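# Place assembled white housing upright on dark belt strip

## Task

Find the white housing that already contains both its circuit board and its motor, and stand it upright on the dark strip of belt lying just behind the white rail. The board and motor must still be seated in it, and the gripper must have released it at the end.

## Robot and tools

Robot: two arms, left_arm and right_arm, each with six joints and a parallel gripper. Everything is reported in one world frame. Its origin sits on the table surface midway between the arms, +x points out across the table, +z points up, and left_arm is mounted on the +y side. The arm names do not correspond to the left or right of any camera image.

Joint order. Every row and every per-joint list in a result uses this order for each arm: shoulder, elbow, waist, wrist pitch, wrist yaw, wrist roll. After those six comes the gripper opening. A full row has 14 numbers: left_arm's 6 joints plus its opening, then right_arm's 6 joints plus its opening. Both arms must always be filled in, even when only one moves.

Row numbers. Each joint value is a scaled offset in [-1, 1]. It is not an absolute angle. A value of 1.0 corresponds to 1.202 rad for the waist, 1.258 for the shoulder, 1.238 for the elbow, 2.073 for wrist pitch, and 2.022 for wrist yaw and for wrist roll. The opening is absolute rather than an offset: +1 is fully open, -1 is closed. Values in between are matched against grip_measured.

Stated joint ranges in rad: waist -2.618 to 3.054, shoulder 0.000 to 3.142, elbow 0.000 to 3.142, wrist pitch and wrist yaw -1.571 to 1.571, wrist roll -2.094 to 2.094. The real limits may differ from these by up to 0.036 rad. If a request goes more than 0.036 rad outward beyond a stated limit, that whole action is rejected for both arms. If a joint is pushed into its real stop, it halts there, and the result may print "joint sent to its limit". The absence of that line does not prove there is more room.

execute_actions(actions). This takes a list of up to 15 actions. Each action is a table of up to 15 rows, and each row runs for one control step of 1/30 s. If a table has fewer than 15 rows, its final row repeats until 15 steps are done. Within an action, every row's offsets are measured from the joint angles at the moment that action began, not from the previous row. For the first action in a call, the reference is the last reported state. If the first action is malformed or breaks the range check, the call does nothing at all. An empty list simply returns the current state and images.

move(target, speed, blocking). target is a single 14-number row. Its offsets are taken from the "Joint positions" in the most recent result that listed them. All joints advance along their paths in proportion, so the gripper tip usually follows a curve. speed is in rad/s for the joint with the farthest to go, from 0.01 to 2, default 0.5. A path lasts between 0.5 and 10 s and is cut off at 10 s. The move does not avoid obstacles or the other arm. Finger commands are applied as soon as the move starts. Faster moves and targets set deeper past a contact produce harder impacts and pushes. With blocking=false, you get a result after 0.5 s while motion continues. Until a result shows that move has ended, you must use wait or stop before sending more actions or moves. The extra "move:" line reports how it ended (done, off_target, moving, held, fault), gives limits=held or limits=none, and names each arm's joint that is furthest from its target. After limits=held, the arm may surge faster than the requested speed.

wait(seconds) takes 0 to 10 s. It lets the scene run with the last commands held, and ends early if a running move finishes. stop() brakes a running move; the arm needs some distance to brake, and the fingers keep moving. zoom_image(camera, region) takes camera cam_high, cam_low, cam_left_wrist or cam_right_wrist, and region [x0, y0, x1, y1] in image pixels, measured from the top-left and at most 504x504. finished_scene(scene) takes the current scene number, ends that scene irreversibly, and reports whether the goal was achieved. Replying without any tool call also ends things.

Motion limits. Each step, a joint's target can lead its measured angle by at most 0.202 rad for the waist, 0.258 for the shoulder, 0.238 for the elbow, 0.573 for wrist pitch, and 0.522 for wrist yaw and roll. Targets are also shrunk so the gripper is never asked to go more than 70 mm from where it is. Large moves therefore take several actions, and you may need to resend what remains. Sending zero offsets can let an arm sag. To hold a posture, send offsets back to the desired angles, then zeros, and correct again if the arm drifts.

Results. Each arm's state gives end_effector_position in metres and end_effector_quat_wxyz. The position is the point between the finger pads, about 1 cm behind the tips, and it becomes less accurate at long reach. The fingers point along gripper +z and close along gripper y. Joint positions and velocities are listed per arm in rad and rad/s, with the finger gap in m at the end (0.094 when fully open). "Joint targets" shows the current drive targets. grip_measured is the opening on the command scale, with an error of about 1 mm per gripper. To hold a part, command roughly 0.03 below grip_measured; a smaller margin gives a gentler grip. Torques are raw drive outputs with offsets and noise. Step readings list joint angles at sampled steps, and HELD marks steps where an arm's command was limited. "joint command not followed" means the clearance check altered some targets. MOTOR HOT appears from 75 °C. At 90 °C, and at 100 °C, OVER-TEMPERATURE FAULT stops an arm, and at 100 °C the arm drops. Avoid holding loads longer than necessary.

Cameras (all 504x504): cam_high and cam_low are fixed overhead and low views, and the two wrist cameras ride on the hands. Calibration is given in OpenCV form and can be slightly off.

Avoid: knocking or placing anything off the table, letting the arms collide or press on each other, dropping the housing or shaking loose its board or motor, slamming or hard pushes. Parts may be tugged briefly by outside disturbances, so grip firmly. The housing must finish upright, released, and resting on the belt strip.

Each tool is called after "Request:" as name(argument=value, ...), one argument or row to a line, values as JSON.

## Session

Request:
execute_actions(
  actions=[],
)

Scene clock: 0.00 s.
left_arm: end_effector_position=(+0.5765, +0.4731, +0.1830) grip_measured=+1.000 end_effector_quat_wxyz=(+0.232, +0.021, +0.887, +0.399) | right_arm: end_effector_position=(+0.3611, -0.0962, +0.1332) grip_measured=+1.000 end_effector_quat_wxyz=(+0.374, -0.264, +0.889, +0.014)
Joint names: [shoulder, elbow, waist, wrist pitch, wrist yaw, wrist roll]
Joint positions: left_arm=[ 2.562  2.637 -0.135 -0.994 -0.765  0.331  0.094] | right_arm=[ 1.469  0.954  0.661 -0.303  0.167 -0.076  0.094]
Joint velocities: left_arm=[-0.012  0.002 -0.012 -0.037  0.007 -0.007  0.   ] | right_arm=[ 0.012 -0.027 -0.007 -0.007  0.037  0.081  0.   ]
Joint torques (N m, as the arm reports them, + toward a larger angle): no reading
Joint targets: left_arm=[2.547 2.647 -0.135 -0.990 -0.773 0.326] | right_arm=[1.462 0.960 0.661 -0.304 0.168 -0.075]
camera_calibration (this result's frames):
cam_left_wrist: T_world_to_cam=[[0.29756, -0.688616, -0.661261, 0.279458], [-0.862262, -0.491178, 0.123489, 0.709083], [-0.409833, 0.533434, -0.739922, 0.237447], [0, 0, 0, 1]] pos_world=[0.625573, 0.414062, 0.272923]
cam_right_wrist: T_world_to_cam=[[0.469566, -0.851914, 0.231841, -0.285389], [-0.764215, -0.523681, -0.376476, 0.310402], [0.442136, -0.000395717, -0.896948, 0.0619511], [0, 0, 0, 1]] pos_world=[0.343832, -0.080551, 0.238591]

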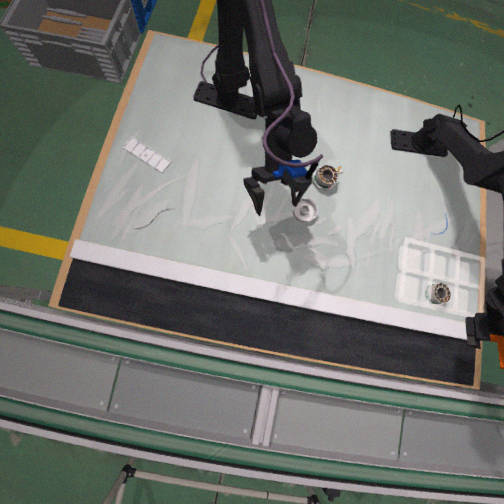

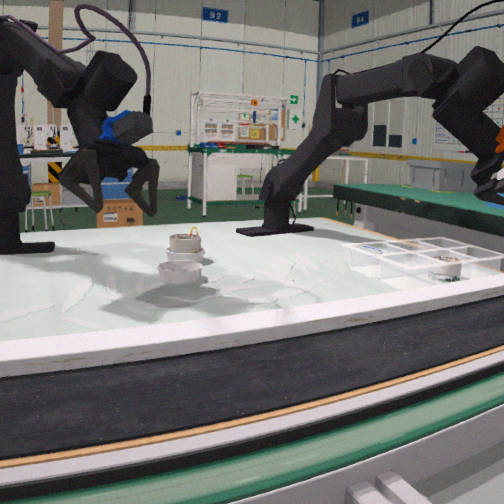

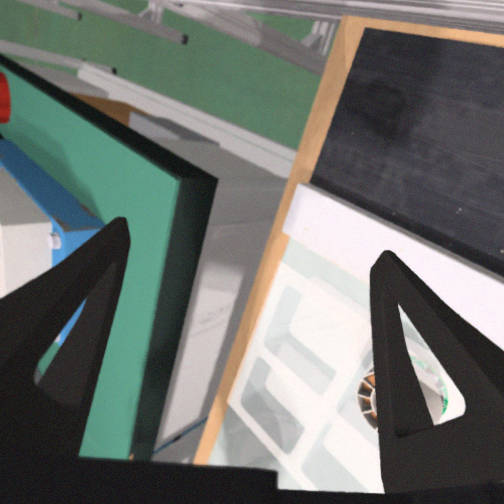

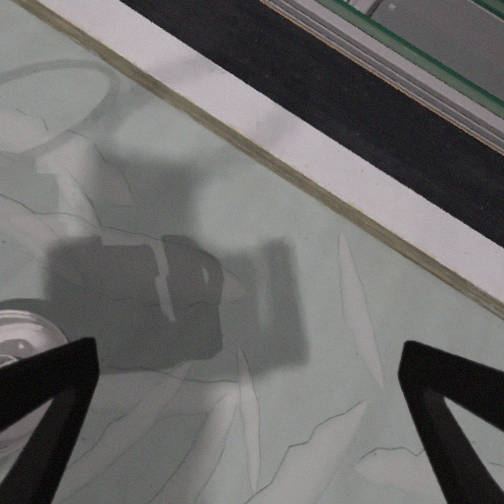

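Request:
move(
  target=[-0.58,-0.82,-0.4,0.18,0.378,-0.164,1,-0.1,0,-0.75,0,0,0,1],
  speed=1,
)

Request:
move(
  target=[-0.515,-0.83,-0.43,0.208,0,0,1,0,0,0,0,0,0,1],
  speed=1,
)

Scene clock: 14.27 s.
left_arm: end_effector_position=(+0.4304, +0.1111, +0.1900) grip_measured=+1.000 end_effector_quat_wxyz=(+0.340, +0.221, +0.911, -0.078) | right_arm: end_effector_position=(+0.3742, -0.4461, +0.1735) grip_measured=+1.000 end_effector_quat_wxyz=(+0.391, +0.149, +0.894, -0.159)
Joint names: [shoulder, elbow, waist, wrist pitch, wrist yaw, wrist roll]
Joint positions: left_arm=[ 1.856  1.64  -0.622 -0.643 -0.007  0.005  0.094] | right_arm=[ 1.364  0.954 -0.235 -0.303  0.169 -0.076  0.094]
Joint velocities: left_arm=[-0.012 -0.002 -0.002  0.037  0.037 -0.022  0.   ] | right_arm=[ 0.007  0.002 -0.022  0.007 -0.066 -0.007  0.   ]
Joint torques (N m, as the arm reports them, + toward a larger angle): left_arm=[-11.15   5.16   0.41   1.64   0.09  -0.07] | right_arm=[-7.85  8.19 -0.32  1.62  0.04  0.  ]
Joint targets: left_arm=[1.833 1.622 -0.616 -0.620 -0.001 -0.001] | right_arm=[1.343 0.954 -0.241 -0.303 0.167 -0.076]
move: off_target (left_arm); limits=none; left_arm: farthest joint: the shoulder, 0.023 radians from its target (0.730 radians at the start); right_arm: farthest joint: the shoulder, 0.020 radians from its target (0.126 radians at the start)
camera_calibration (this result's frames):
cam_left_wrist: T_world_to_cam=[[-0.328024, -0.941684, 0.075043, 0.235727], [-0.921619, 0.33645, 0.193444, 0.324761], [-0.207411, -0.00570677, -0.978237, 0.393919], [0, 0, 0, 1]] pos_world=[0.458333, 0.114963, 0.304833]
cam_right_wrist: T_world_to_cam=[[-0.396433, -0.889919, 0.225576, -0.290757], [-0.843717, 0.256298, -0.471649, 0.546589], [0.361915, -0.377299, -0.852445, -0.0536506], [0, 0, 0, 1]] pos_world=[0.365318, -0.419082, 0.277652]

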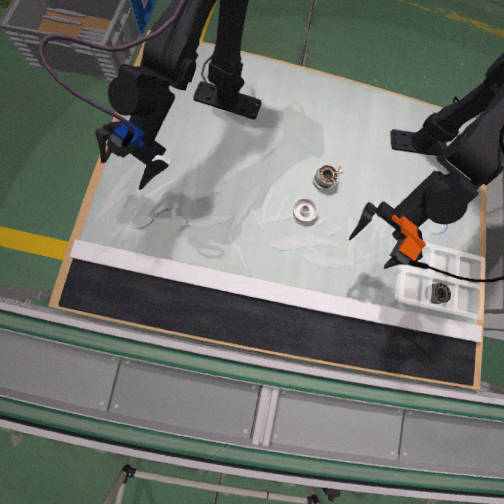

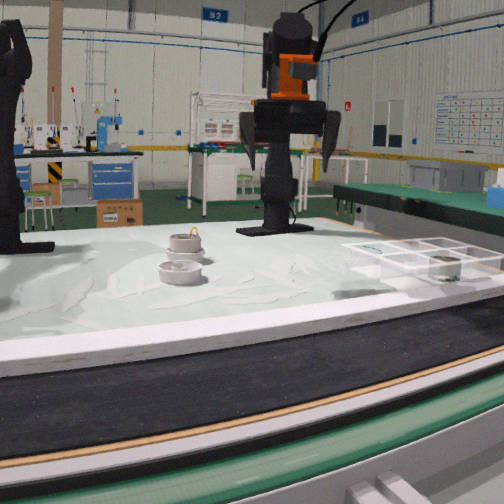

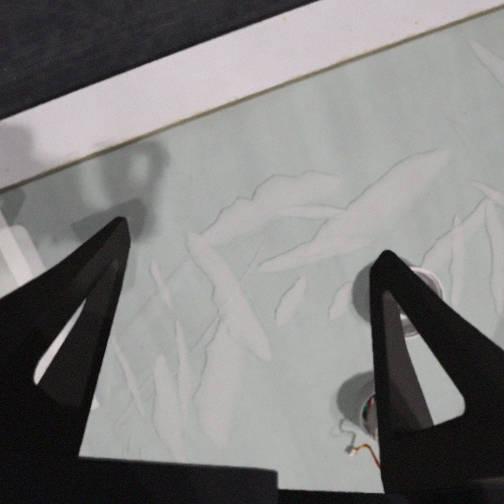

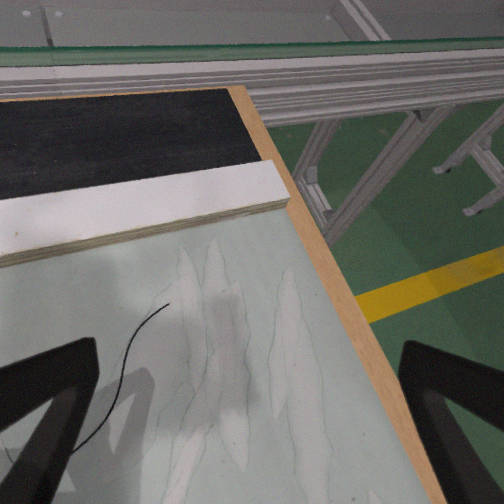

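Scene clock: 16.17 s.
left_arm: end_effector_position=(+0.1627, +0.0658, +0.0900) grip_measured=+1.000 end_effector_quat_wxyz=(+0.314, +0.442, +0.824, -0.164) | right_arm: end_effector_position=(+0.3742, -0.4461, +0.1735) grip_measured=+1.000 end_effector_quat_wxyz=(+0.391, +0.149, +0.894, -0.159)
Joint names: [shoulder, elbow, waist, wrist pitch, wrist yaw, wrist roll]
Joint positions: left_arm=[ 1.233  0.622 -1.131 -0.236 -0.007  0.005  0.094] | right_arm=[ 1.364  0.954 -0.235 -0.303  0.169 -0.076  0.094]
Joint velocities: left_arm=[ 0.012  0.002  0.002 -0.007 -0.022 -0.066  0.   ] | right_arm=[-0.022  0.017  0.007 -0.066  0.11  -0.022  0.   ]
Joint torques (N m, as the arm reports them, + toward a larger angle): left_arm=[-5.19  5.54 -0.45  1.66  0.   -0.02] | right_arm=[-6.07  8.19  0.02  1.62  0.05  0.  ]
Joint targets: left_arm=[1.207 0.612 -1.139 -0.212 -0.007 0.005] | right_arm=[1.364 0.954 -0.235 -0.303 0.169 -0.076]
move: off_target (left_arm); limits=none; left_arm: farthest joint: the shoulder, 0.025 radians from its target (0.647 radians at the start); right_arm: farthest joint: the waist, 0.000 radians from its target (0.000 radians at the start)
camera_calibration (this result's frames):
cam_left_wrist: T_world_to_cam=[[-0.746421, -0.661004, 0.0769999, 0.162249], [-0.641387, 0.745421, 0.181579, 0.0411272], [-0.177422, 0.0861479, -0.980357, 0.229621], [0, 0, 0, 1]] pos_world=[0.188225, 0.0568091, 0.205149]
cam_right_wrist: T_world_to_cam=[[-0.396433, -0.889919, 0.225576, -0.290757], [-0.843717, 0.256298, -0.471649, 0.546589], [0.361915, -0.377299, -0.852445, -0.0536506], [0, 0, 0, 1]] pos_world=[0.365318, -0.419082, 0.277652]

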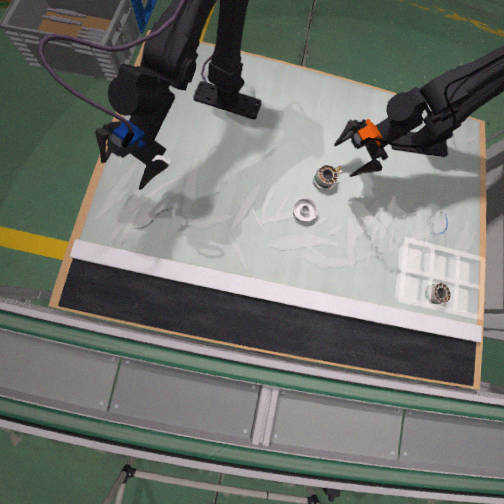

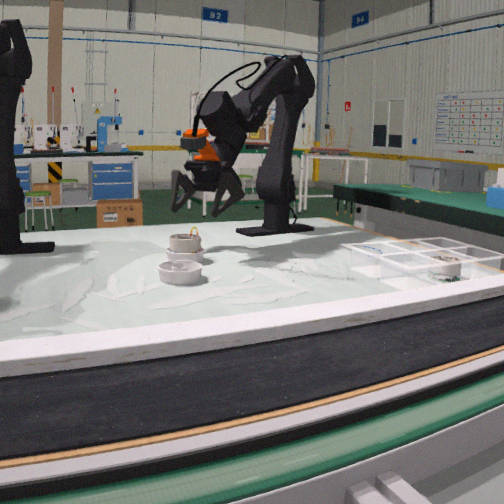

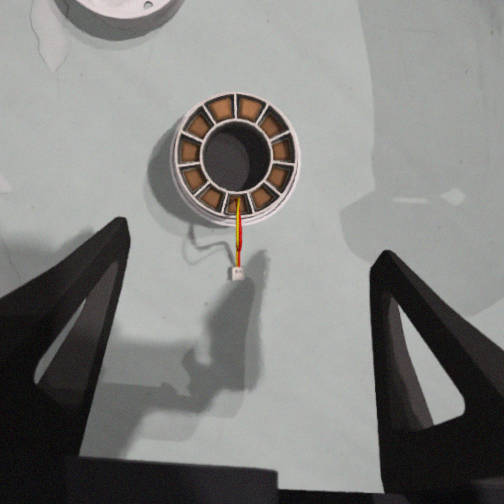

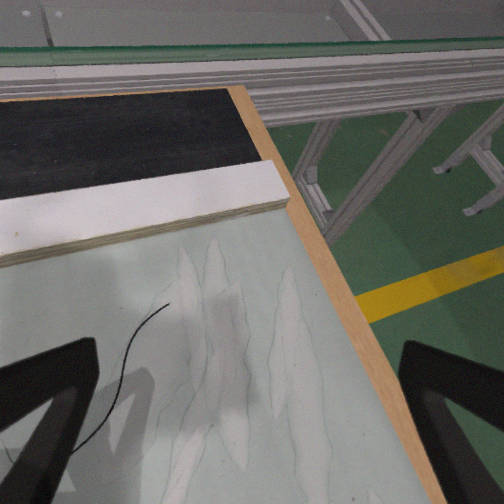

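Request:
move(
  target=[0.338,0,0.028,0.218,0,0,0.9,0,0,0,0,0,0,1],
  speed=0.4,
)

Scene clock: 27.33 s.
left_arm: end_effector_position=(+0.1998, +0.0268, +0.0179) grip_measured=+0.903 end_effector_quat_wxyz=(+0.320, +0.431, +0.828, -0.163) | right_arm: end_effector_position=(+0.3742, -0.4461, +0.1735) grip_measured=+1.000 end_effector_quat_wxyz=(+0.391, +0.149, +0.894, -0.159)
Joint names: [shoulder, elbow, waist, wrist pitch, wrist yaw, wrist roll]
Joint positions: left_arm=[ 1.652  0.622 -1.107  0.193 -0.005  0.004  0.089] | right_arm=[ 1.364  0.954 -0.235 -0.303  0.169 -0.076  0.094]
Joint velocities: left_arm=[-0.007 -0.017  0.007  0.007 -0.095 -0.066  0.001] | right_arm=[ 0.012 -0.007 -0.007  0.037  0.051 -0.037  0.   ]
Joint torques (N m, as the arm reports them, + toward a larger angle): left_arm=[-5.53  5.05  0.56  1.67  0.   -0.01] | right_arm=[-6.06  8.2   0.01  1.62  0.05  0.  ]
Joint targets: left_arm=[1.658 0.622 -1.098 0.216 -0.006 0.005] | right_arm=[1.364 0.954 -0.235 -0.303 0.169 -0.076]
move: off_target (left_arm); limits=none; left_arm: farthest joint: the wrist pitch, 0.023 radians from its target (0.451 radians at the start); right_arm: farthest joint: the waist, 0.000 radians from its target (0.000 radians at the start)
camera_calibration (this result's frames):
cam_left_wrist: T_world_to_cam=[[-0.730586, -0.678095, 0.0802023, 0.166908], [-0.65985, 0.731331, 0.172491, 0.111289], [-0.17562, 0.0730981, -0.98174, 0.168836], [0, 0, 0, 1]] pos_world=[0.225025, 0.0194488, 0.133171]
cam_right_wrist: T_world_to_cam=[[-0.396433, -0.889919, 0.225576, -0.290757], [-0.843717, 0.256298, -0.471649, 0.546589], [0.361915, -0.377299, -0.852445, -0.0536506], [0, 0, 0, 1]] pos_world=[0.365318, -0.419082, 0.277652]

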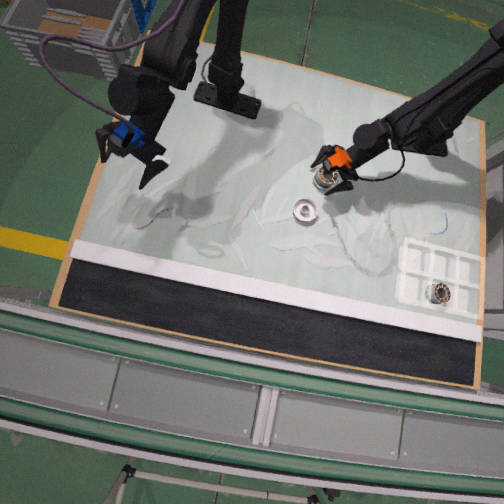

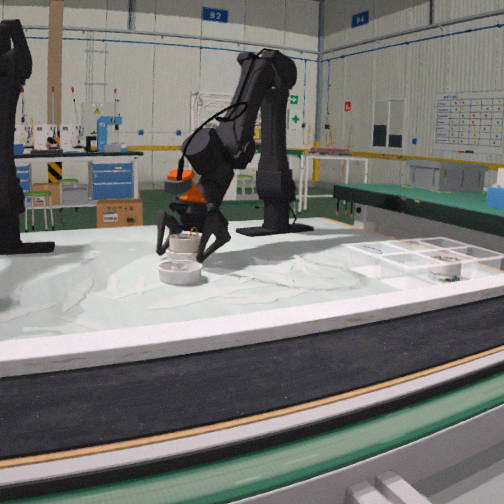

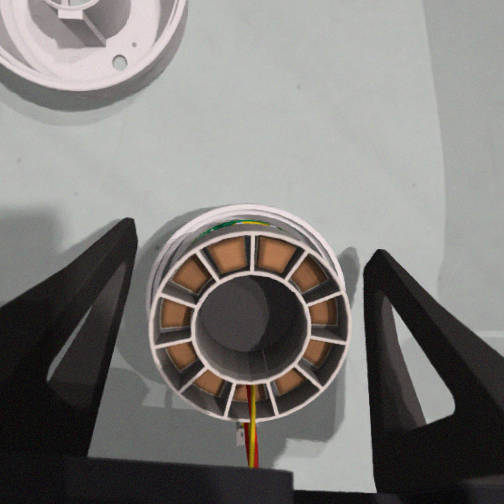

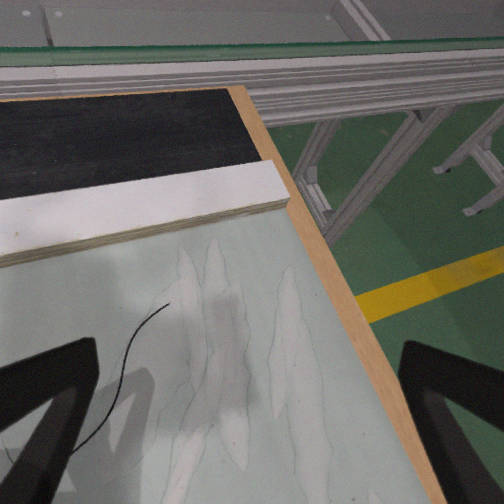

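Request:
execute_actions(
  actions=[
    [[0.012,0,0.011,0.01,0,0,0.45,0,0,0,0,0,0,1]],
    [[0,0.015,0,0.01,0,0,0.33,0,0,0,0,0,0,1]],
  ],
)

Request:
move(
  target=[-0.03,0.43,0.1,-0.24,0,0,0.33,0,0,0,0,0,0,1],
)

Scene clock: 32.67 s.
left_arm: end_effector_position=(+0.2011, +0.0271, +0.0171) grip_measured=+0.408 end_effector_quat_wxyz=(+0.320, +0.430, +0.828, -0.162) | right_arm: end_effector_position=(+0.3742, -0.4461, +0.1735) grip_measured=+1.000 end_effector_quat_wxyz=(+0.391, +0.149, +0.894, -0.159)
Joint names: [shoulder, elbow, waist, wrist pitch, wrist yaw, wrist roll]
Joint positions: left_arm=[ 1.657  0.622 -1.104  0.198 -0.005  0.004  0.066] | right_arm=[ 1.364  0.954 -0.235 -0.303  0.169 -0.076  0.094]
Joint velocities: left_arm=[ 0.022 -0.002  0.007  0.037 -0.022 -0.037 -0.001] | right_arm=[ 0.012 -0.017 -0.007 -0.037 -0.037 -0.066  0.   ]
Joint torques (N m, as the arm reports them, + toward a larger angle): left_arm=[-6.03  6.33  0.03  1.67  0.01 -0.01] | right_arm=[-6.07  8.2   0.03  1.62  0.05  0.  ]
Joint targets: left_arm=[1.657 0.640 -1.104 0.219 -0.005 0.004] | right_arm=[1.364 0.954 -0.235 -0.303 0.169 -0.076]
Step readings (joint positions; steps 1 to 15: 1st action; 16 to 30: 2nd action):
0: left_arm=[1.652 0.622 -1.107 0.194 -0.005 0.004] | right_arm=[1.364 0.954 -0.235 -0.303 0.169 -0.076]
1: left_arm=[1.653 0.622 -1.106 0.194 -0.005 0.004] | right_arm=[1.364 0.954 -0.235 -0.303 0.169 -0.076]
2: left_arm=[1.655 0.622 -1.105 0.195 -0.005 0.004] | right_arm=[1.364 0.954 -0.235 -0.303 0.169 -0.076]
4: left_arm=[1.657 0.622 -1.104 0.197 -0.005 0.004] | right_arm=[1.364 0.954 -0.235 -0.303 0.169 -0.076]
8: left_arm=[1.657 0.622 -1.104 0.198 -0.005 0.004] | right_arm=[1.364 0.954 -0.235 -0.303 0.169 -0.076]
15: left_arm=[1.657 0.622 -1.104 0.198 -0.005 0.004] | right_arm=[1.364 0.954 -0.235 -0.303 0.169 -0.076]
16: left_arm=[1.657 0.622 -1.104 0.198 -0.005 0.004] | right_arm=[1.364 0.954 -0.235 -0.303 0.169 -0.076]
17: left_arm=[1.657 0.622 -1.104 0.198 -0.005 0.004] | right_arm=[1.364 0.954 -0.235 -0.303 0.169 -0.076]
19: left_arm=[1.657 0.622 -1.104 0.198 -0.005 0.004] | right_arm=[1.364 0.954 -0.235 -0.303 0.169 -0.076]
23: left_arm=[1.657 0.622 -1.104 0.198 -0.005 0.004] | right_arm=[1.364 0.954 -0.235 -0.303 0.169 -0.076]
30: Joint positions above
camera_calibration (this result's frames):
cam_left_wrist: T_world_to_cam=[[-0.728393, -0.68047, 0.0800256, 0.167758], [-0.662381, 0.729223, 0.171711, 0.112656], [-0.175201, 0.0720658, -0.981892, 0.168222], [0, 0, 0, 1]] pos_world=[0.226287, 0.0198795, 0.132406]
cam_right_wrist: T_world_to_cam=[[-0.396433, -0.889919, 0.225576, -0.290757], [-0.843717, 0.256298, -0.471649, 0.546589], [0.361915, -0.377299, -0.852445, -0.0536506], [0, 0, 0, 1]] pos_world=[0.365318, -0.419082, 0.277652]

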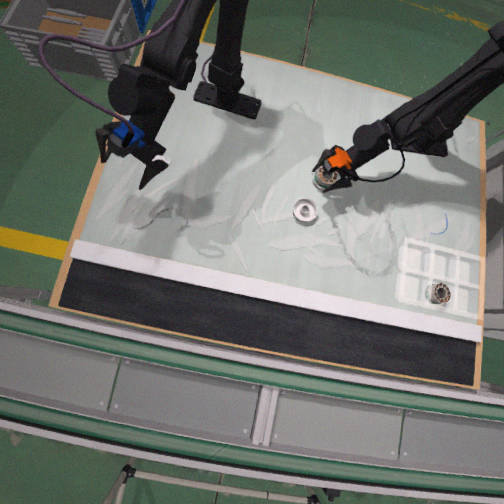

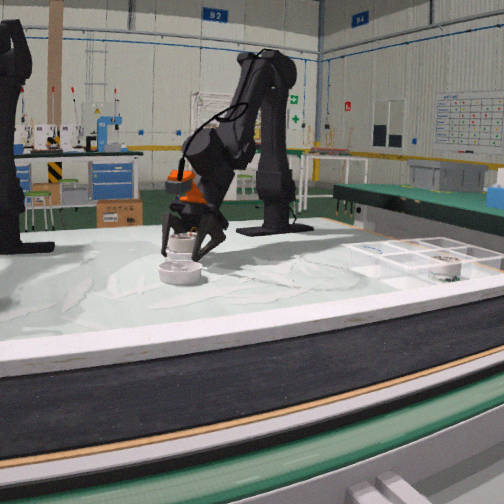

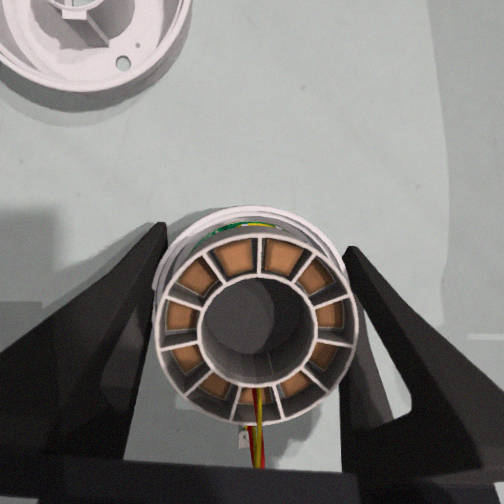

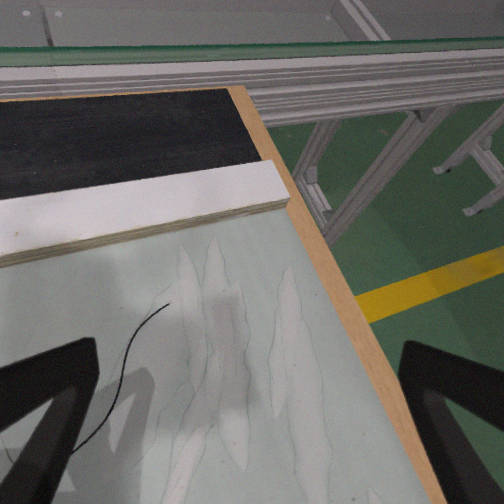

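Scene clock: 34.53 s.
left_arm: end_effector_position=(+0.2766, +0.0082, +0.1252) grip_measured=+0.408 end_effector_quat_wxyz=(+0.329, +0.382, +0.851, -0.144) | right_arm: end_effector_position=(+0.3742, -0.4461, +0.1735) grip_measured=+1.000 end_effector_quat_wxyz=(+0.391, +0.149, +0.894, -0.159)
Joint names: [shoulder, elbow, waist, wrist pitch, wrist yaw, wrist roll]
Joint positions: left_arm=[ 1.646  1.115 -0.99  -0.306 -0.005  0.004  0.066] | right_arm=[ 1.364  0.954 -0.235 -0.303  0.169 -0.076  0.094]
Joint velocities: left_arm=[-0.017  0.002 -0.002 -0.022  0.007 -0.037  0.   ] | right_arm=[ 0.007  0.007 -0.007  0.007  0.007 -0.037  0.   ]
Joint torques (N m, as the arm reports them, + toward a larger angle): left_arm=[-9.4   9.    0.38  1.54 -0.01 -0.02] | right_arm=[-6.07  8.2   0.03  1.62  0.05  0.  ]
Joint targets: left_arm=[1.619 1.154 -0.983 -0.299 -0.005 0.004] | right_arm=[1.364 0.954 -0.235 -0.303 0.169 -0.076]
move: off_target (left_arm); limits=none; left_arm: farthest joint: the elbow, 0.039 radians from its target (0.533 radians at the start); right_arm: farthest joint: the waist, 0.000 radians from its target (0.000 radians at the start)
camera_calibration (this result's frames):
cam_left_wrist: T_world_to_cam=[[-0.646679, -0.758523, 0.0803053, 0.179231], [-0.740623, 0.649601, 0.171745, 0.180173], [-0.182439, 0.0515881, -0.981863, 0.291128], [0, 0, 0, 1]] pos_world=[0.302458, 0.00389134, 0.240511]
cam_right_wrist: T_world_to_cam=[[-0.396433, -0.889919, 0.225576, -0.290757], [-0.843717, 0.256298, -0.471649, 0.546589], [0.361915, -0.377299, -0.852445, -0.0536506], [0, 0, 0, 1]] pos_world=[0.365318, -0.419082, 0.277652]

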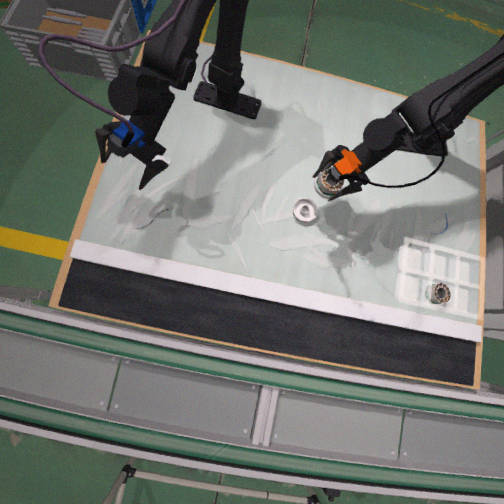

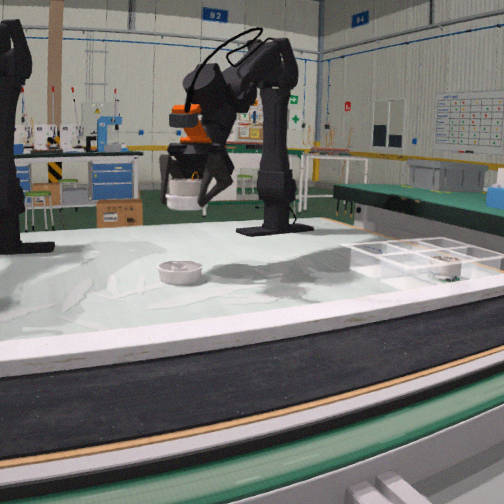

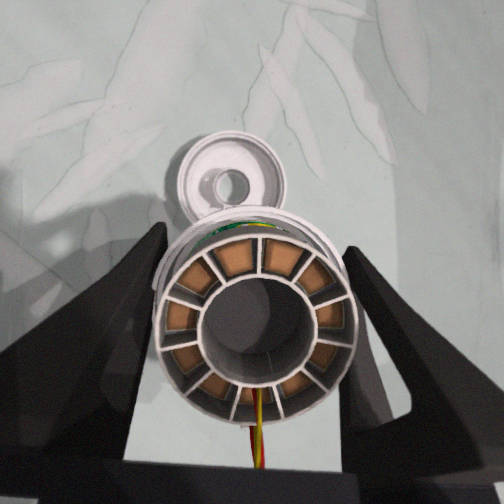

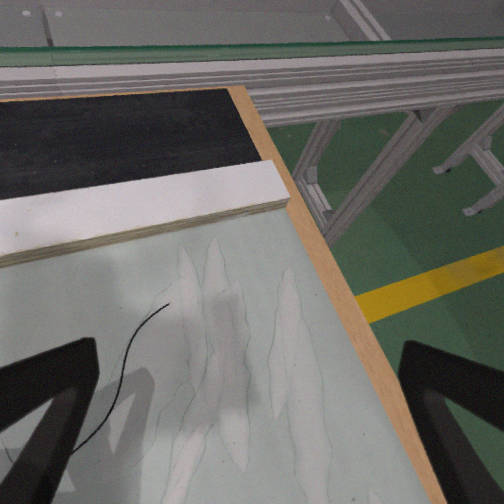

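Request:
move(
  target=[0.727,1,0.63,-0.112,0,0,0.33,0,0,0,0,0,0,1],
  speed=0.6,
)

Request:
move(
  target=[0.06,0.062,0,0.054,0,0,0.33,0,0,0,0,0,0,1],
  speed=0.1,
)

Scene clock: 41.43 s.
left_arm: end_effector_position=(+0.6394, +0.2916, +0.0678) grip_measured=+0.408 end_effector_quat_wxyz=(+0.365, +0.037, +0.930, -0.010) | right_arm: end_effector_position=(+0.3742, -0.4461, +0.1735) grip_measured=+1.000 end_effector_quat_wxyz=(+0.391, +0.149, +0.894, -0.159)
Joint names: [shoulder, elbow, waist, wrist pitch, wrist yaw, wrist roll]
Joint positions: left_arm=[ 2.58   2.304 -0.226 -0.547 -0.007  0.004  0.066] | right_arm=[ 1.364  0.954 -0.235 -0.303  0.169 -0.076  0.094]
Joint velocities: left_arm=[ 0.002  0.002 -0.022 -0.125 -0.022 -0.081  0.002] | right_arm=[-0.007 -0.027 -0.007 -0.022 -0.007 -0.022  0.   ]
Joint torques (N m, as the arm reports them, + toward a larger angle): left_arm=[-16.44   9.99  -0.36   1.57   0.03  -0.02] | right_arm=[-6.08  8.19  0.01  1.62  0.05  0.  ]
Joint targets: left_arm=[2.560 2.354 -0.233 -0.539 -0.005 0.004] | right_arm=[1.364 0.954 -0.235 -0.303 0.169 -0.076]
move: off_target (left_arm); limits=none; left_arm: farthest joint: the elbow, 0.049 radians from its target (1.238 radians at the start); right_arm: farthest joint: the waist, 0.000 radians from its target (0.000 radians at the start)
camera_calibration (this result's frames):
cam_left_wrist: T_world_to_cam=[[0.0582664, -0.995081, 0.0801147, 0.251618], [-0.986284, -0.0449653, 0.158812, 0.635104], [-0.154428, -0.0882692, -0.984053, 0.309336], [0, 0, 0, 1]] pos_world=[0.659503, 0.306243, 0.183383]
cam_right_wrist: T_world_to_cam=[[-0.396433, -0.889919, 0.225576, -0.290757], [-0.843717, 0.256298, -0.471649, 0.546589], [0.361915, -0.377299, -0.852445, -0.0536506], [0, 0, 0, 1]] pos_world=[0.365318, -0.419082, 0.277652]

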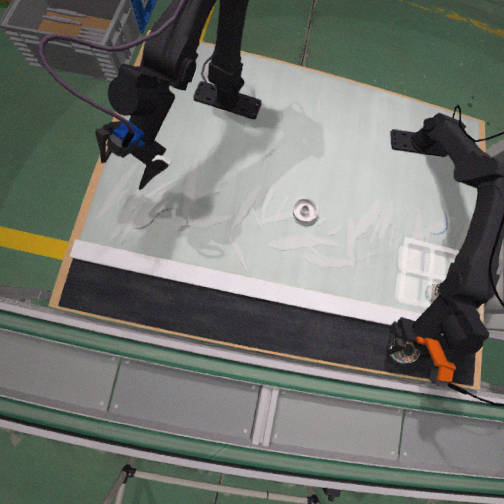

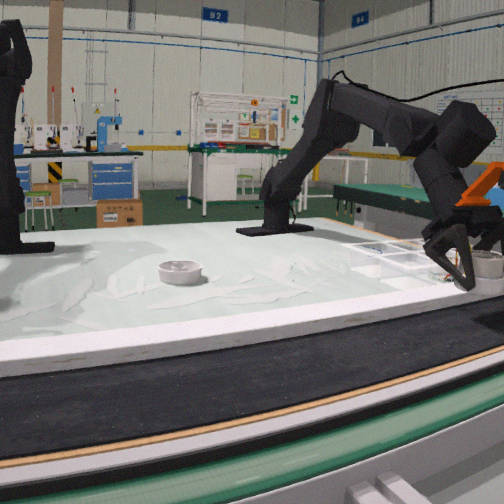

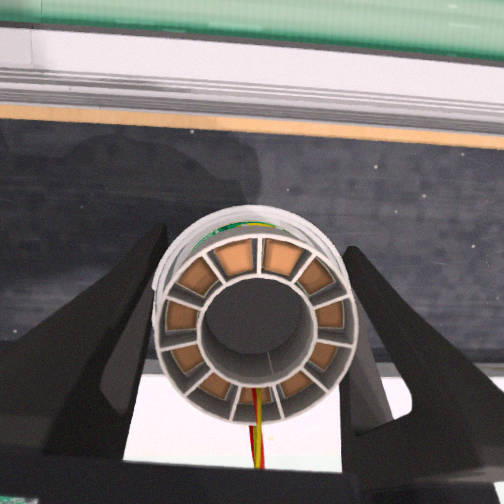

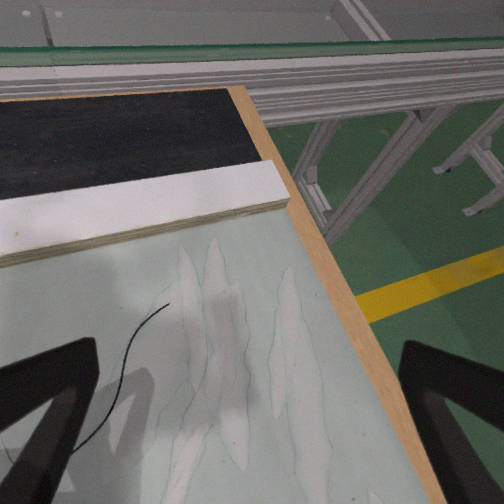

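Scene clock: 43.03 s.
left_arm: end_effector_position=(+0.6516, +0.2906, +0.0347) grip_measured=+0.408 end_effector_quat_wxyz=(+0.369, +0.037, +0.929, -0.010) | right_arm: end_effector_position=(+0.3742, -0.4461, +0.1735) grip_measured=+1.000 end_effector_quat_wxyz=(+0.391, +0.149, +0.894, -0.159)
Joint names: [shoulder, elbow, waist, wrist pitch, wrist yaw, wrist roll]
Joint positions: left_arm=[ 2.668  2.335 -0.226 -0.481 -0.007  0.004  0.066] | right_arm=[ 1.364  0.954 -0.235 -0.303  0.169 -0.076  0.094]
Joint velocities: left_arm=[-0.007 -0.012 -0.007  0.022 -0.007  0.066 -0.   ] | right_arm=[ 0.002  0.012  0.007 -0.007  0.037 -0.022  0.   ]
Joint torques (N m, as the arm reports them, + toward a larger angle): left_arm=[-16.36   9.68   0.01   1.91   0.01  -0.01] | right_arm=[-6.07  8.2   0.02  1.62  0.05  0.  ]
Joint targets: left_arm=[2.655 2.380 -0.226 -0.435 -0.007 0.004] | right_arm=[1.364 0.954 -0.235 -0.303 0.169 -0.076]
move: off_target (left_arm); limits=none; left_arm: farthest joint: the elbow, 0.046 radians from its target (0.077 radians at the start); right_arm: farthest joint: the waist, 0.000 radians from its target (0.000 radians at the start)
camera_calibration (this result's frames):
cam_left_wrist: T_world_to_cam=[[0.0575295, -0.995024, 0.0813538, 0.253026], [-0.987693, -0.0448551, 0.149835, 0.653543], [-0.14544, -0.0889725, -0.985358, 0.272999], [0, 0, 0, 1]] pos_world=[0.670648, 0.305371, 0.150493]
cam_right_wrist: T_world_to_cam=[[-0.396433, -0.889919, 0.225576, -0.290757], [-0.843717, 0.256298, -0.471649, 0.546589], [0.361915, -0.377299, -0.852445, -0.0536506], [0, 0, 0, 1]] pos_world=[0.365318, -0.419082, 0.277652]

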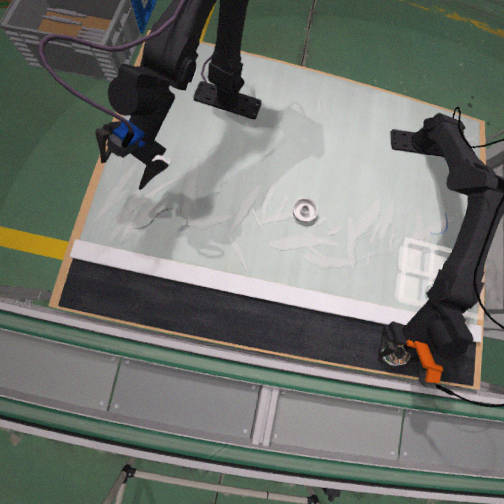

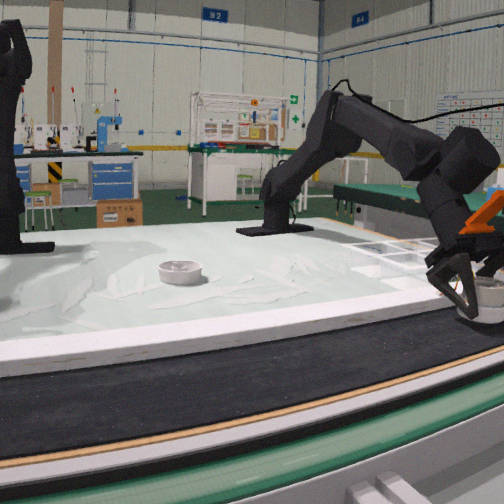

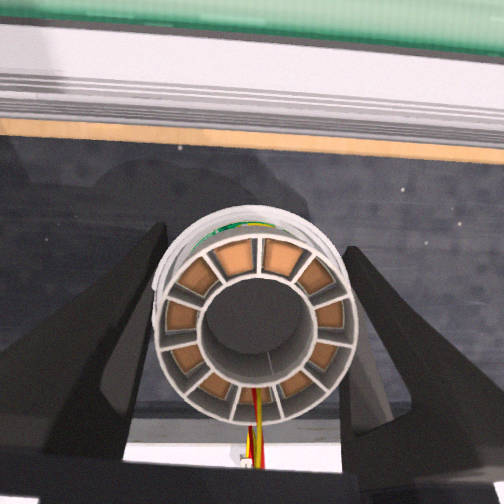

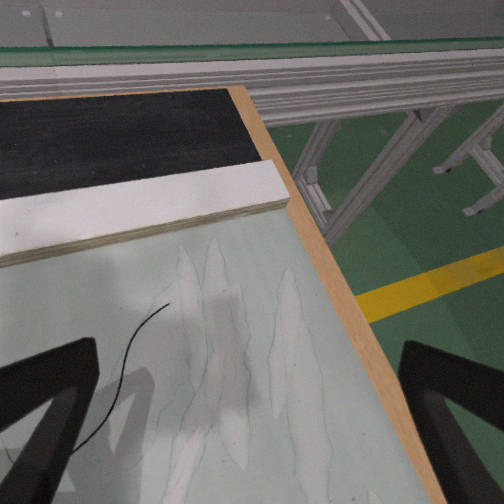

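Request:
execute_actions(
  actions=[
    [[0,0.035,0,0.027,0,0,0.33,0,0,0,0,0,0,1]],
    [[0,0.035,0,0.022,0,0,0.33,0,0,0,0,0,0,1]],
  ],
)

Scene clock: 54.57 s.
left_arm: end_effector_position=(+0.6532, +0.2905, +0.0234) grip_measured=+0.408 end_effector_quat_wxyz=(+0.368, +0.037, +0.929, -0.010) | right_arm: end_effector_position=(+0.3742, -0.4461, +0.1735) grip_measured=+1.000 end_effector_quat_wxyz=(+0.391, +0.149, +0.894, -0.159)
Joint names: [shoulder, elbow, waist, wrist pitch, wrist yaw, wrist roll]
Joint positions: left_arm=[ 2.691  2.335 -0.226 -0.461 -0.007  0.004  0.066] | right_arm=[ 1.364  0.954 -0.235 -0.303  0.169 -0.076  0.094]
Joint velocities: left_arm=[ 0.002 -0.012  0.002  0.022  0.007  0.037 -0.   ] | right_arm=[ 0.012 -0.012 -0.002 -0.022  0.037 -0.037  0.   ]
Joint torques (N m, as the arm reports them, + toward a larger angle): left_arm=[-15.84   9.55   0.     1.85   0.01  -0.03] | right_arm=[-6.07  8.2   0.02  1.62  0.05  0.  ]
Joint targets: left_arm=[2.685 2.378 -0.226 -0.424 -0.007 0.004] | right_arm=[1.364 0.954 -0.235 -0.303 0.169 -0.076]
Step readings (joint positions; steps 1 to 15: 1st action; 16 to 30: 2nd action):
0: left_arm=[2.668 2.335 -0.226 -0.481 -0.007 0.004] | right_arm=[1.364 0.954 -0.235 -0.303 0.169 -0.076]
1: left_arm=[2.669 2.335 -0.226 -0.479 -0.007 0.004] | right_arm=[1.364 0.954 -0.235 -0.303 0.169 -0.076]
2: left_arm=[2.670 2.335 -0.226 -0.476 -0.007 0.004] | right_arm=[1.364 0.954 -0.235 -0.303 0.169 -0.076]
4: left_arm=[2.674 2.335 -0.226 -0.471 -0.007 0.004] | right_arm=[1.364 0.954 -0.235 -0.303 0.169 -0.076]
8: left_arm=[2.682 2.335 -0.226 -0.471 -0.007 0.004] | right_arm=[1.364 0.954 -0.235 -0.303 0.169 -0.076]
15: left_arm=[2.685 2.335 -0.226 -0.470 -0.007 0.004] | right_arm=[1.364 0.954 -0.235 -0.303 0.169 -0.076]
16: left_arm=[2.686 2.335 -0.226 -0.469 -0.007 0.004] | right_arm=[1.364 0.954 -0.235 -0.303 0.169 -0.076]
17: left_arm=[2.687 2.335 -0.226 -0.467 -0.007 0.004] | right_arm=[1.364 0.954 -0.235 -0.303 0.169 -0.076]
19: left_arm=[2.691 2.335 -0.226 -0.464 -0.007 0.004] | right_arm=[1.364 0.954 -0.235 -0.303 0.169 -0.076]
23: left_arm=[2.691 2.335 -0.226 -0.461 -0.007 0.004] | right_arm=[1.364 0.954 -0.235 -0.303 0.169 -0.076]
30: Joint positions above
camera_calibration (this result's frames):
cam_left_wrist: T_world_to_cam=[[0.0577148, -0.995038, 0.0810446, 0.253619], [-0.987349, -0.044882, 0.15208, 0.656587], [-0.147688, -0.0887966, -0.98504, 0.263448], [0, 0, 0, 1]] pos_world=[0.67255, 0.305222, 0.139098]
cam_right_wrist: T_world_to_cam=[[-0.396433, -0.889919, 0.225576, -0.290757], [-0.843717, 0.256298, -0.471649, 0.546589], [0.361915, -0.377299, -0.852445, -0.0536506], [0, 0, 0, 1]] pos_world=[0.365318, -0.419082, 0.277652]

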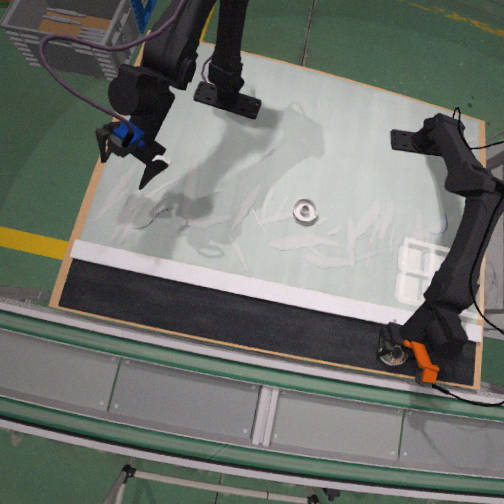

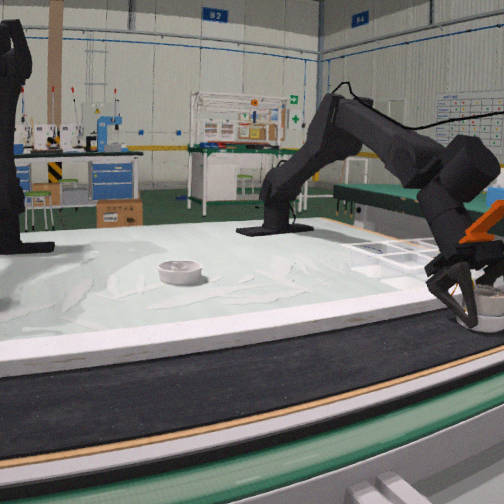

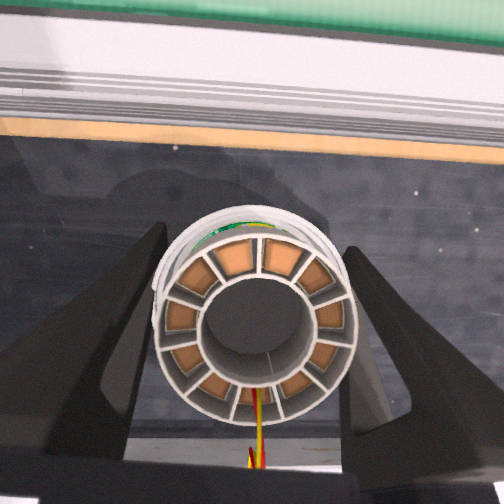

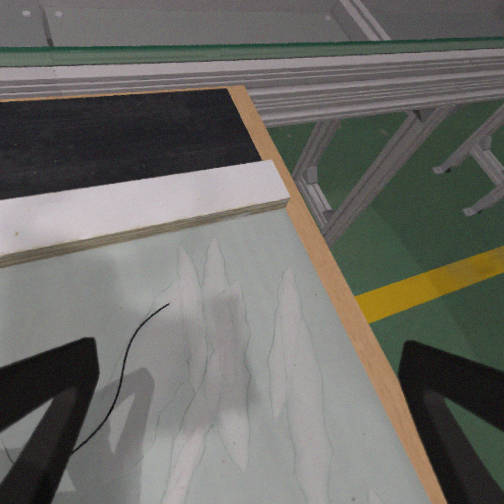

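Request:
execute_actions(
  actions=[
    [[-0.02,0.02,0,0.01,0,0,0.8,0,0,0,0,0,0,1]],
  ],
)

Request:
move(
  target=[-0.34,-0.34,0,0.01,0,0,0.8,0,0,0,0,0,0,1],
)

Scene clock: 57.70 s.
left_arm: end_effector_position=(+0.6534, +0.2905, +0.0236) grip_measured=+0.797 end_effector_quat_wxyz=(+0.369, +0.037, +0.929, -0.010) | right_arm: end_effector_position=(+0.3742, -0.4461, +0.1735) grip_measured=+1.000 end_effector_quat_wxyz=(+0.391, +0.149, +0.894, -0.159)
Joint names: [shoulder, elbow, waist, wrist pitch, wrist yaw, wrist roll]
Joint positions: left_arm=[ 2.691  2.335 -0.226 -0.46  -0.007  0.004  0.084] | right_arm=[ 1.364  0.954 -0.235 -0.303  0.169 -0.076  0.094]
Joint velocities: left_arm=[ 0.007 -0.002  0.012 -0.007  0.007 -0.037  0.   ] | right_arm=[-0.012 -0.002 -0.007 -0.037  0.007 -0.051  0.   ]
Joint torques (N m, as the arm reports them, + toward a larger angle): left_arm=[-17.45   8.22  -0.03   1.68   0.01  -0.03] | right_arm=[-6.07  8.2   0.03  1.62  0.05  0.  ]
Joint targets: left_arm=[2.665 2.359 -0.226 -0.440 -0.007 0.004] | right_arm=[1.364 0.954 -0.235 -0.303 0.169 -0.076]
Step readings (joint positions):
0: left_arm=[2.691 2.335 -0.226 -0.461 -0.007 0.004] | right_arm=[1.364 0.954 -0.235 -0.303 0.169 -0.076]
1: left_arm=[2.691 2.335 -0.226 -0.461 -0.007 0.004] | right_arm=[1.364 0.954 -0.235 -0.303 0.169 -0.076]
2: left_arm=[2.691 2.335 -0.226 -0.461 -0.007 0.004] | right_arm=[1.364 0.954 -0.235 -0.303 0.169 -0.076]
4: left_arm=[2.691 2.335 -0.226 -0.460 -0.007 0.004] | right_arm=[1.364 0.954 -0.235 -0.303 0.169 -0.076]
8: left_arm=[2.691 2.335 -0.226 -0.460 -0.007 0.004] | right_arm=[1.364 0.954 -0.235 -0.303 0.169 -0.076]
15: Joint positions above
camera_calibration (this result's frames):
cam_left_wrist: T_world_to_cam=[[0.0576223, -0.995031, 0.0811993, 0.253629], [-0.987521, -0.0448685, 0.150958, 0.656896], [-0.146564, -0.0888845, -0.9852, 0.262964], [0, 0, 0, 1]] pos_world=[0.672625, 0.305217, 0.139314]
cam_right_wrist: T_world_to_cam=[[-0.396433, -0.889919, 0.225576, -0.290757], [-0.843717, 0.256298, -0.471649, 0.546589], [0.361915, -0.377299, -0.852445, -0.0536506], [0, 0, 0, 1]] pos_world=[0.365318, -0.419082, 0.277652]

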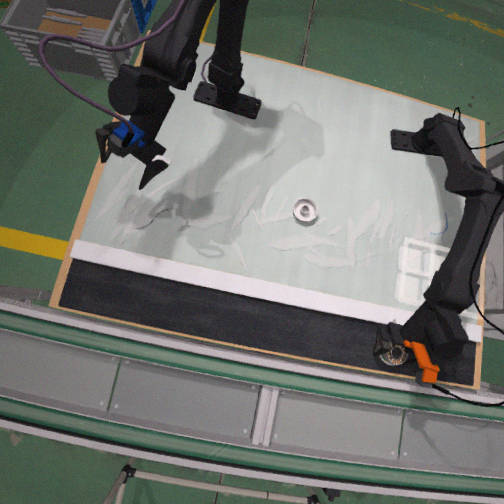

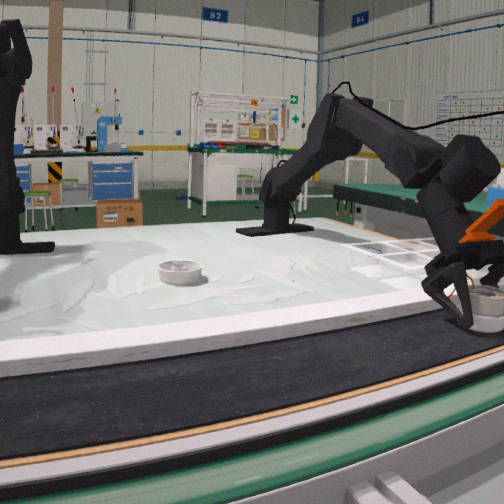

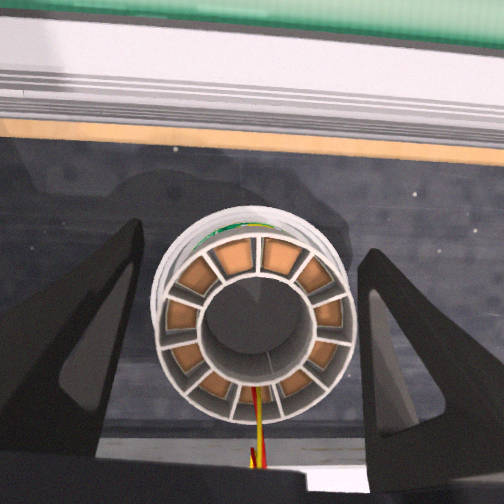

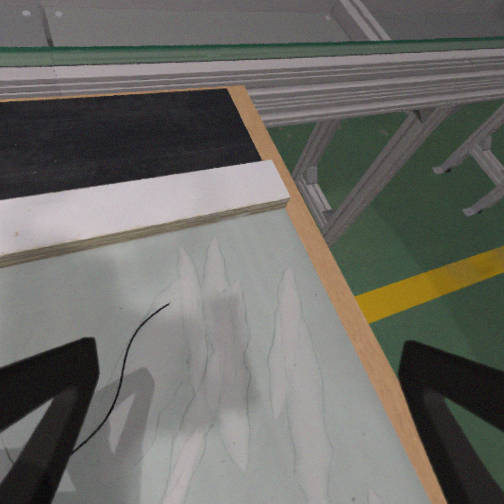

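Scene clock: 58.97 s.
left_arm: end_effector_position=(+0.5911, +0.2953, +0.1117) grip_measured=+0.797 end_effector_quat_wxyz=(+0.374, +0.037, +0.927, -0.010) | right_arm: end_effector_position=(+0.3742, -0.4461, +0.1735) grip_measured=+1.000 end_effector_quat_wxyz=(+0.391, +0.149, +0.894, -0.159)
Joint names: [shoulder, elbow, waist, wrist pitch, wrist yaw, wrist roll]
Joint positions: left_arm=[ 2.284  1.934 -0.226 -0.454 -0.007  0.004  0.084] | right_arm=[ 1.364  0.954 -0.235 -0.303  0.169 -0.076  0.094]
Joint velocities: left_arm=[-0.007 -0.007 -0.012 -0.051  0.007 -0.051 -0.001] | right_arm=[-0.012 -0.012 -0.007  0.037  0.066 -0.051  0.   ]
Joint torques (N m, as the arm reports them, + toward a larger angle): left_arm=[-14.77   5.07   0.02   1.66   0.    -0.02] | right_arm=[-6.06  8.19  0.02  1.62  0.05  0.  ]
Joint targets: left_arm=[2.263 1.914 -0.226 -0.439 -0.007 0.004] | right_arm=[1.364 0.954 -0.235 -0.303 0.169 -0.076]
move: off_target (left_arm); limits=none; left_arm: farthest joint: the shoulder, 0.021 radians from its target (0.427 radians at the start); right_arm: farthest joint: the waist, 0.000 radians from its target (0.000 radians at the start)
camera_calibration (this result's frames):
cam_left_wrist: T_world_to_cam=[[0.0566555, -0.994955, 0.0827908, 0.255292], [-0.989233, -0.0447346, 0.139346, 0.584541], [-0.13494, -0.0897941, -0.986777, 0.334618], [0, 0, 0, 1]] pos_world=[0.608937, 0.3102, 0.227604]
cam_right_wrist: T_world_to_cam=[[-0.396433, -0.889919, 0.225576, -0.290757], [-0.843717, 0.256298, -0.471649, 0.546589], [0.361915, -0.377299, -0.852445, -0.0536506], [0, 0, 0, 1]] pos_world=[0.365318, -0.419082, 0.277652]

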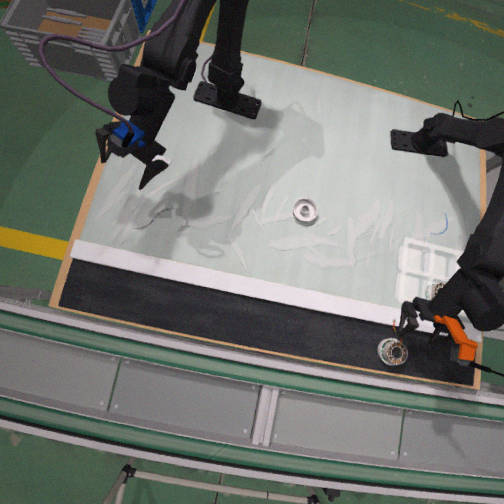

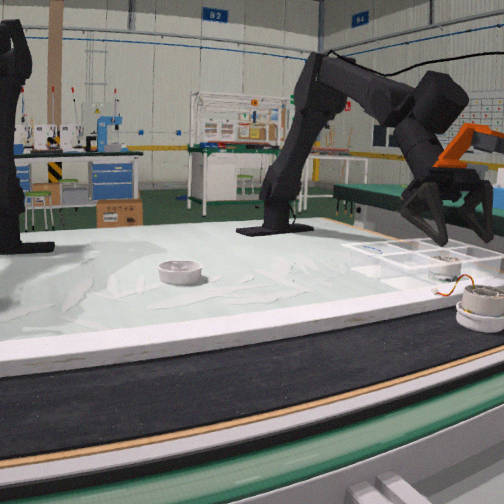

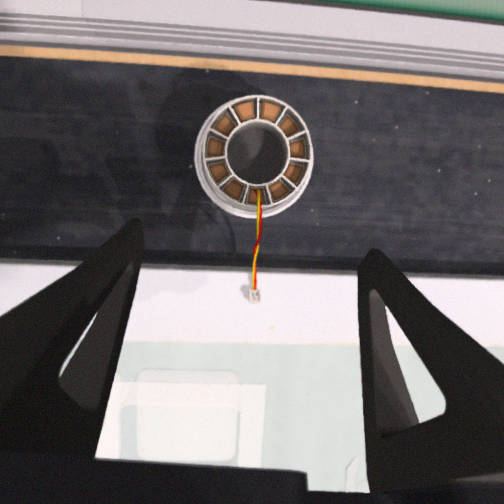

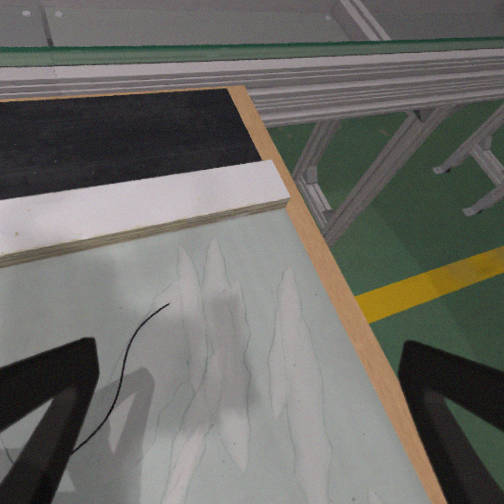

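Request:
finished_scene(
  scene=2,
)

The scene is finished: the task was done.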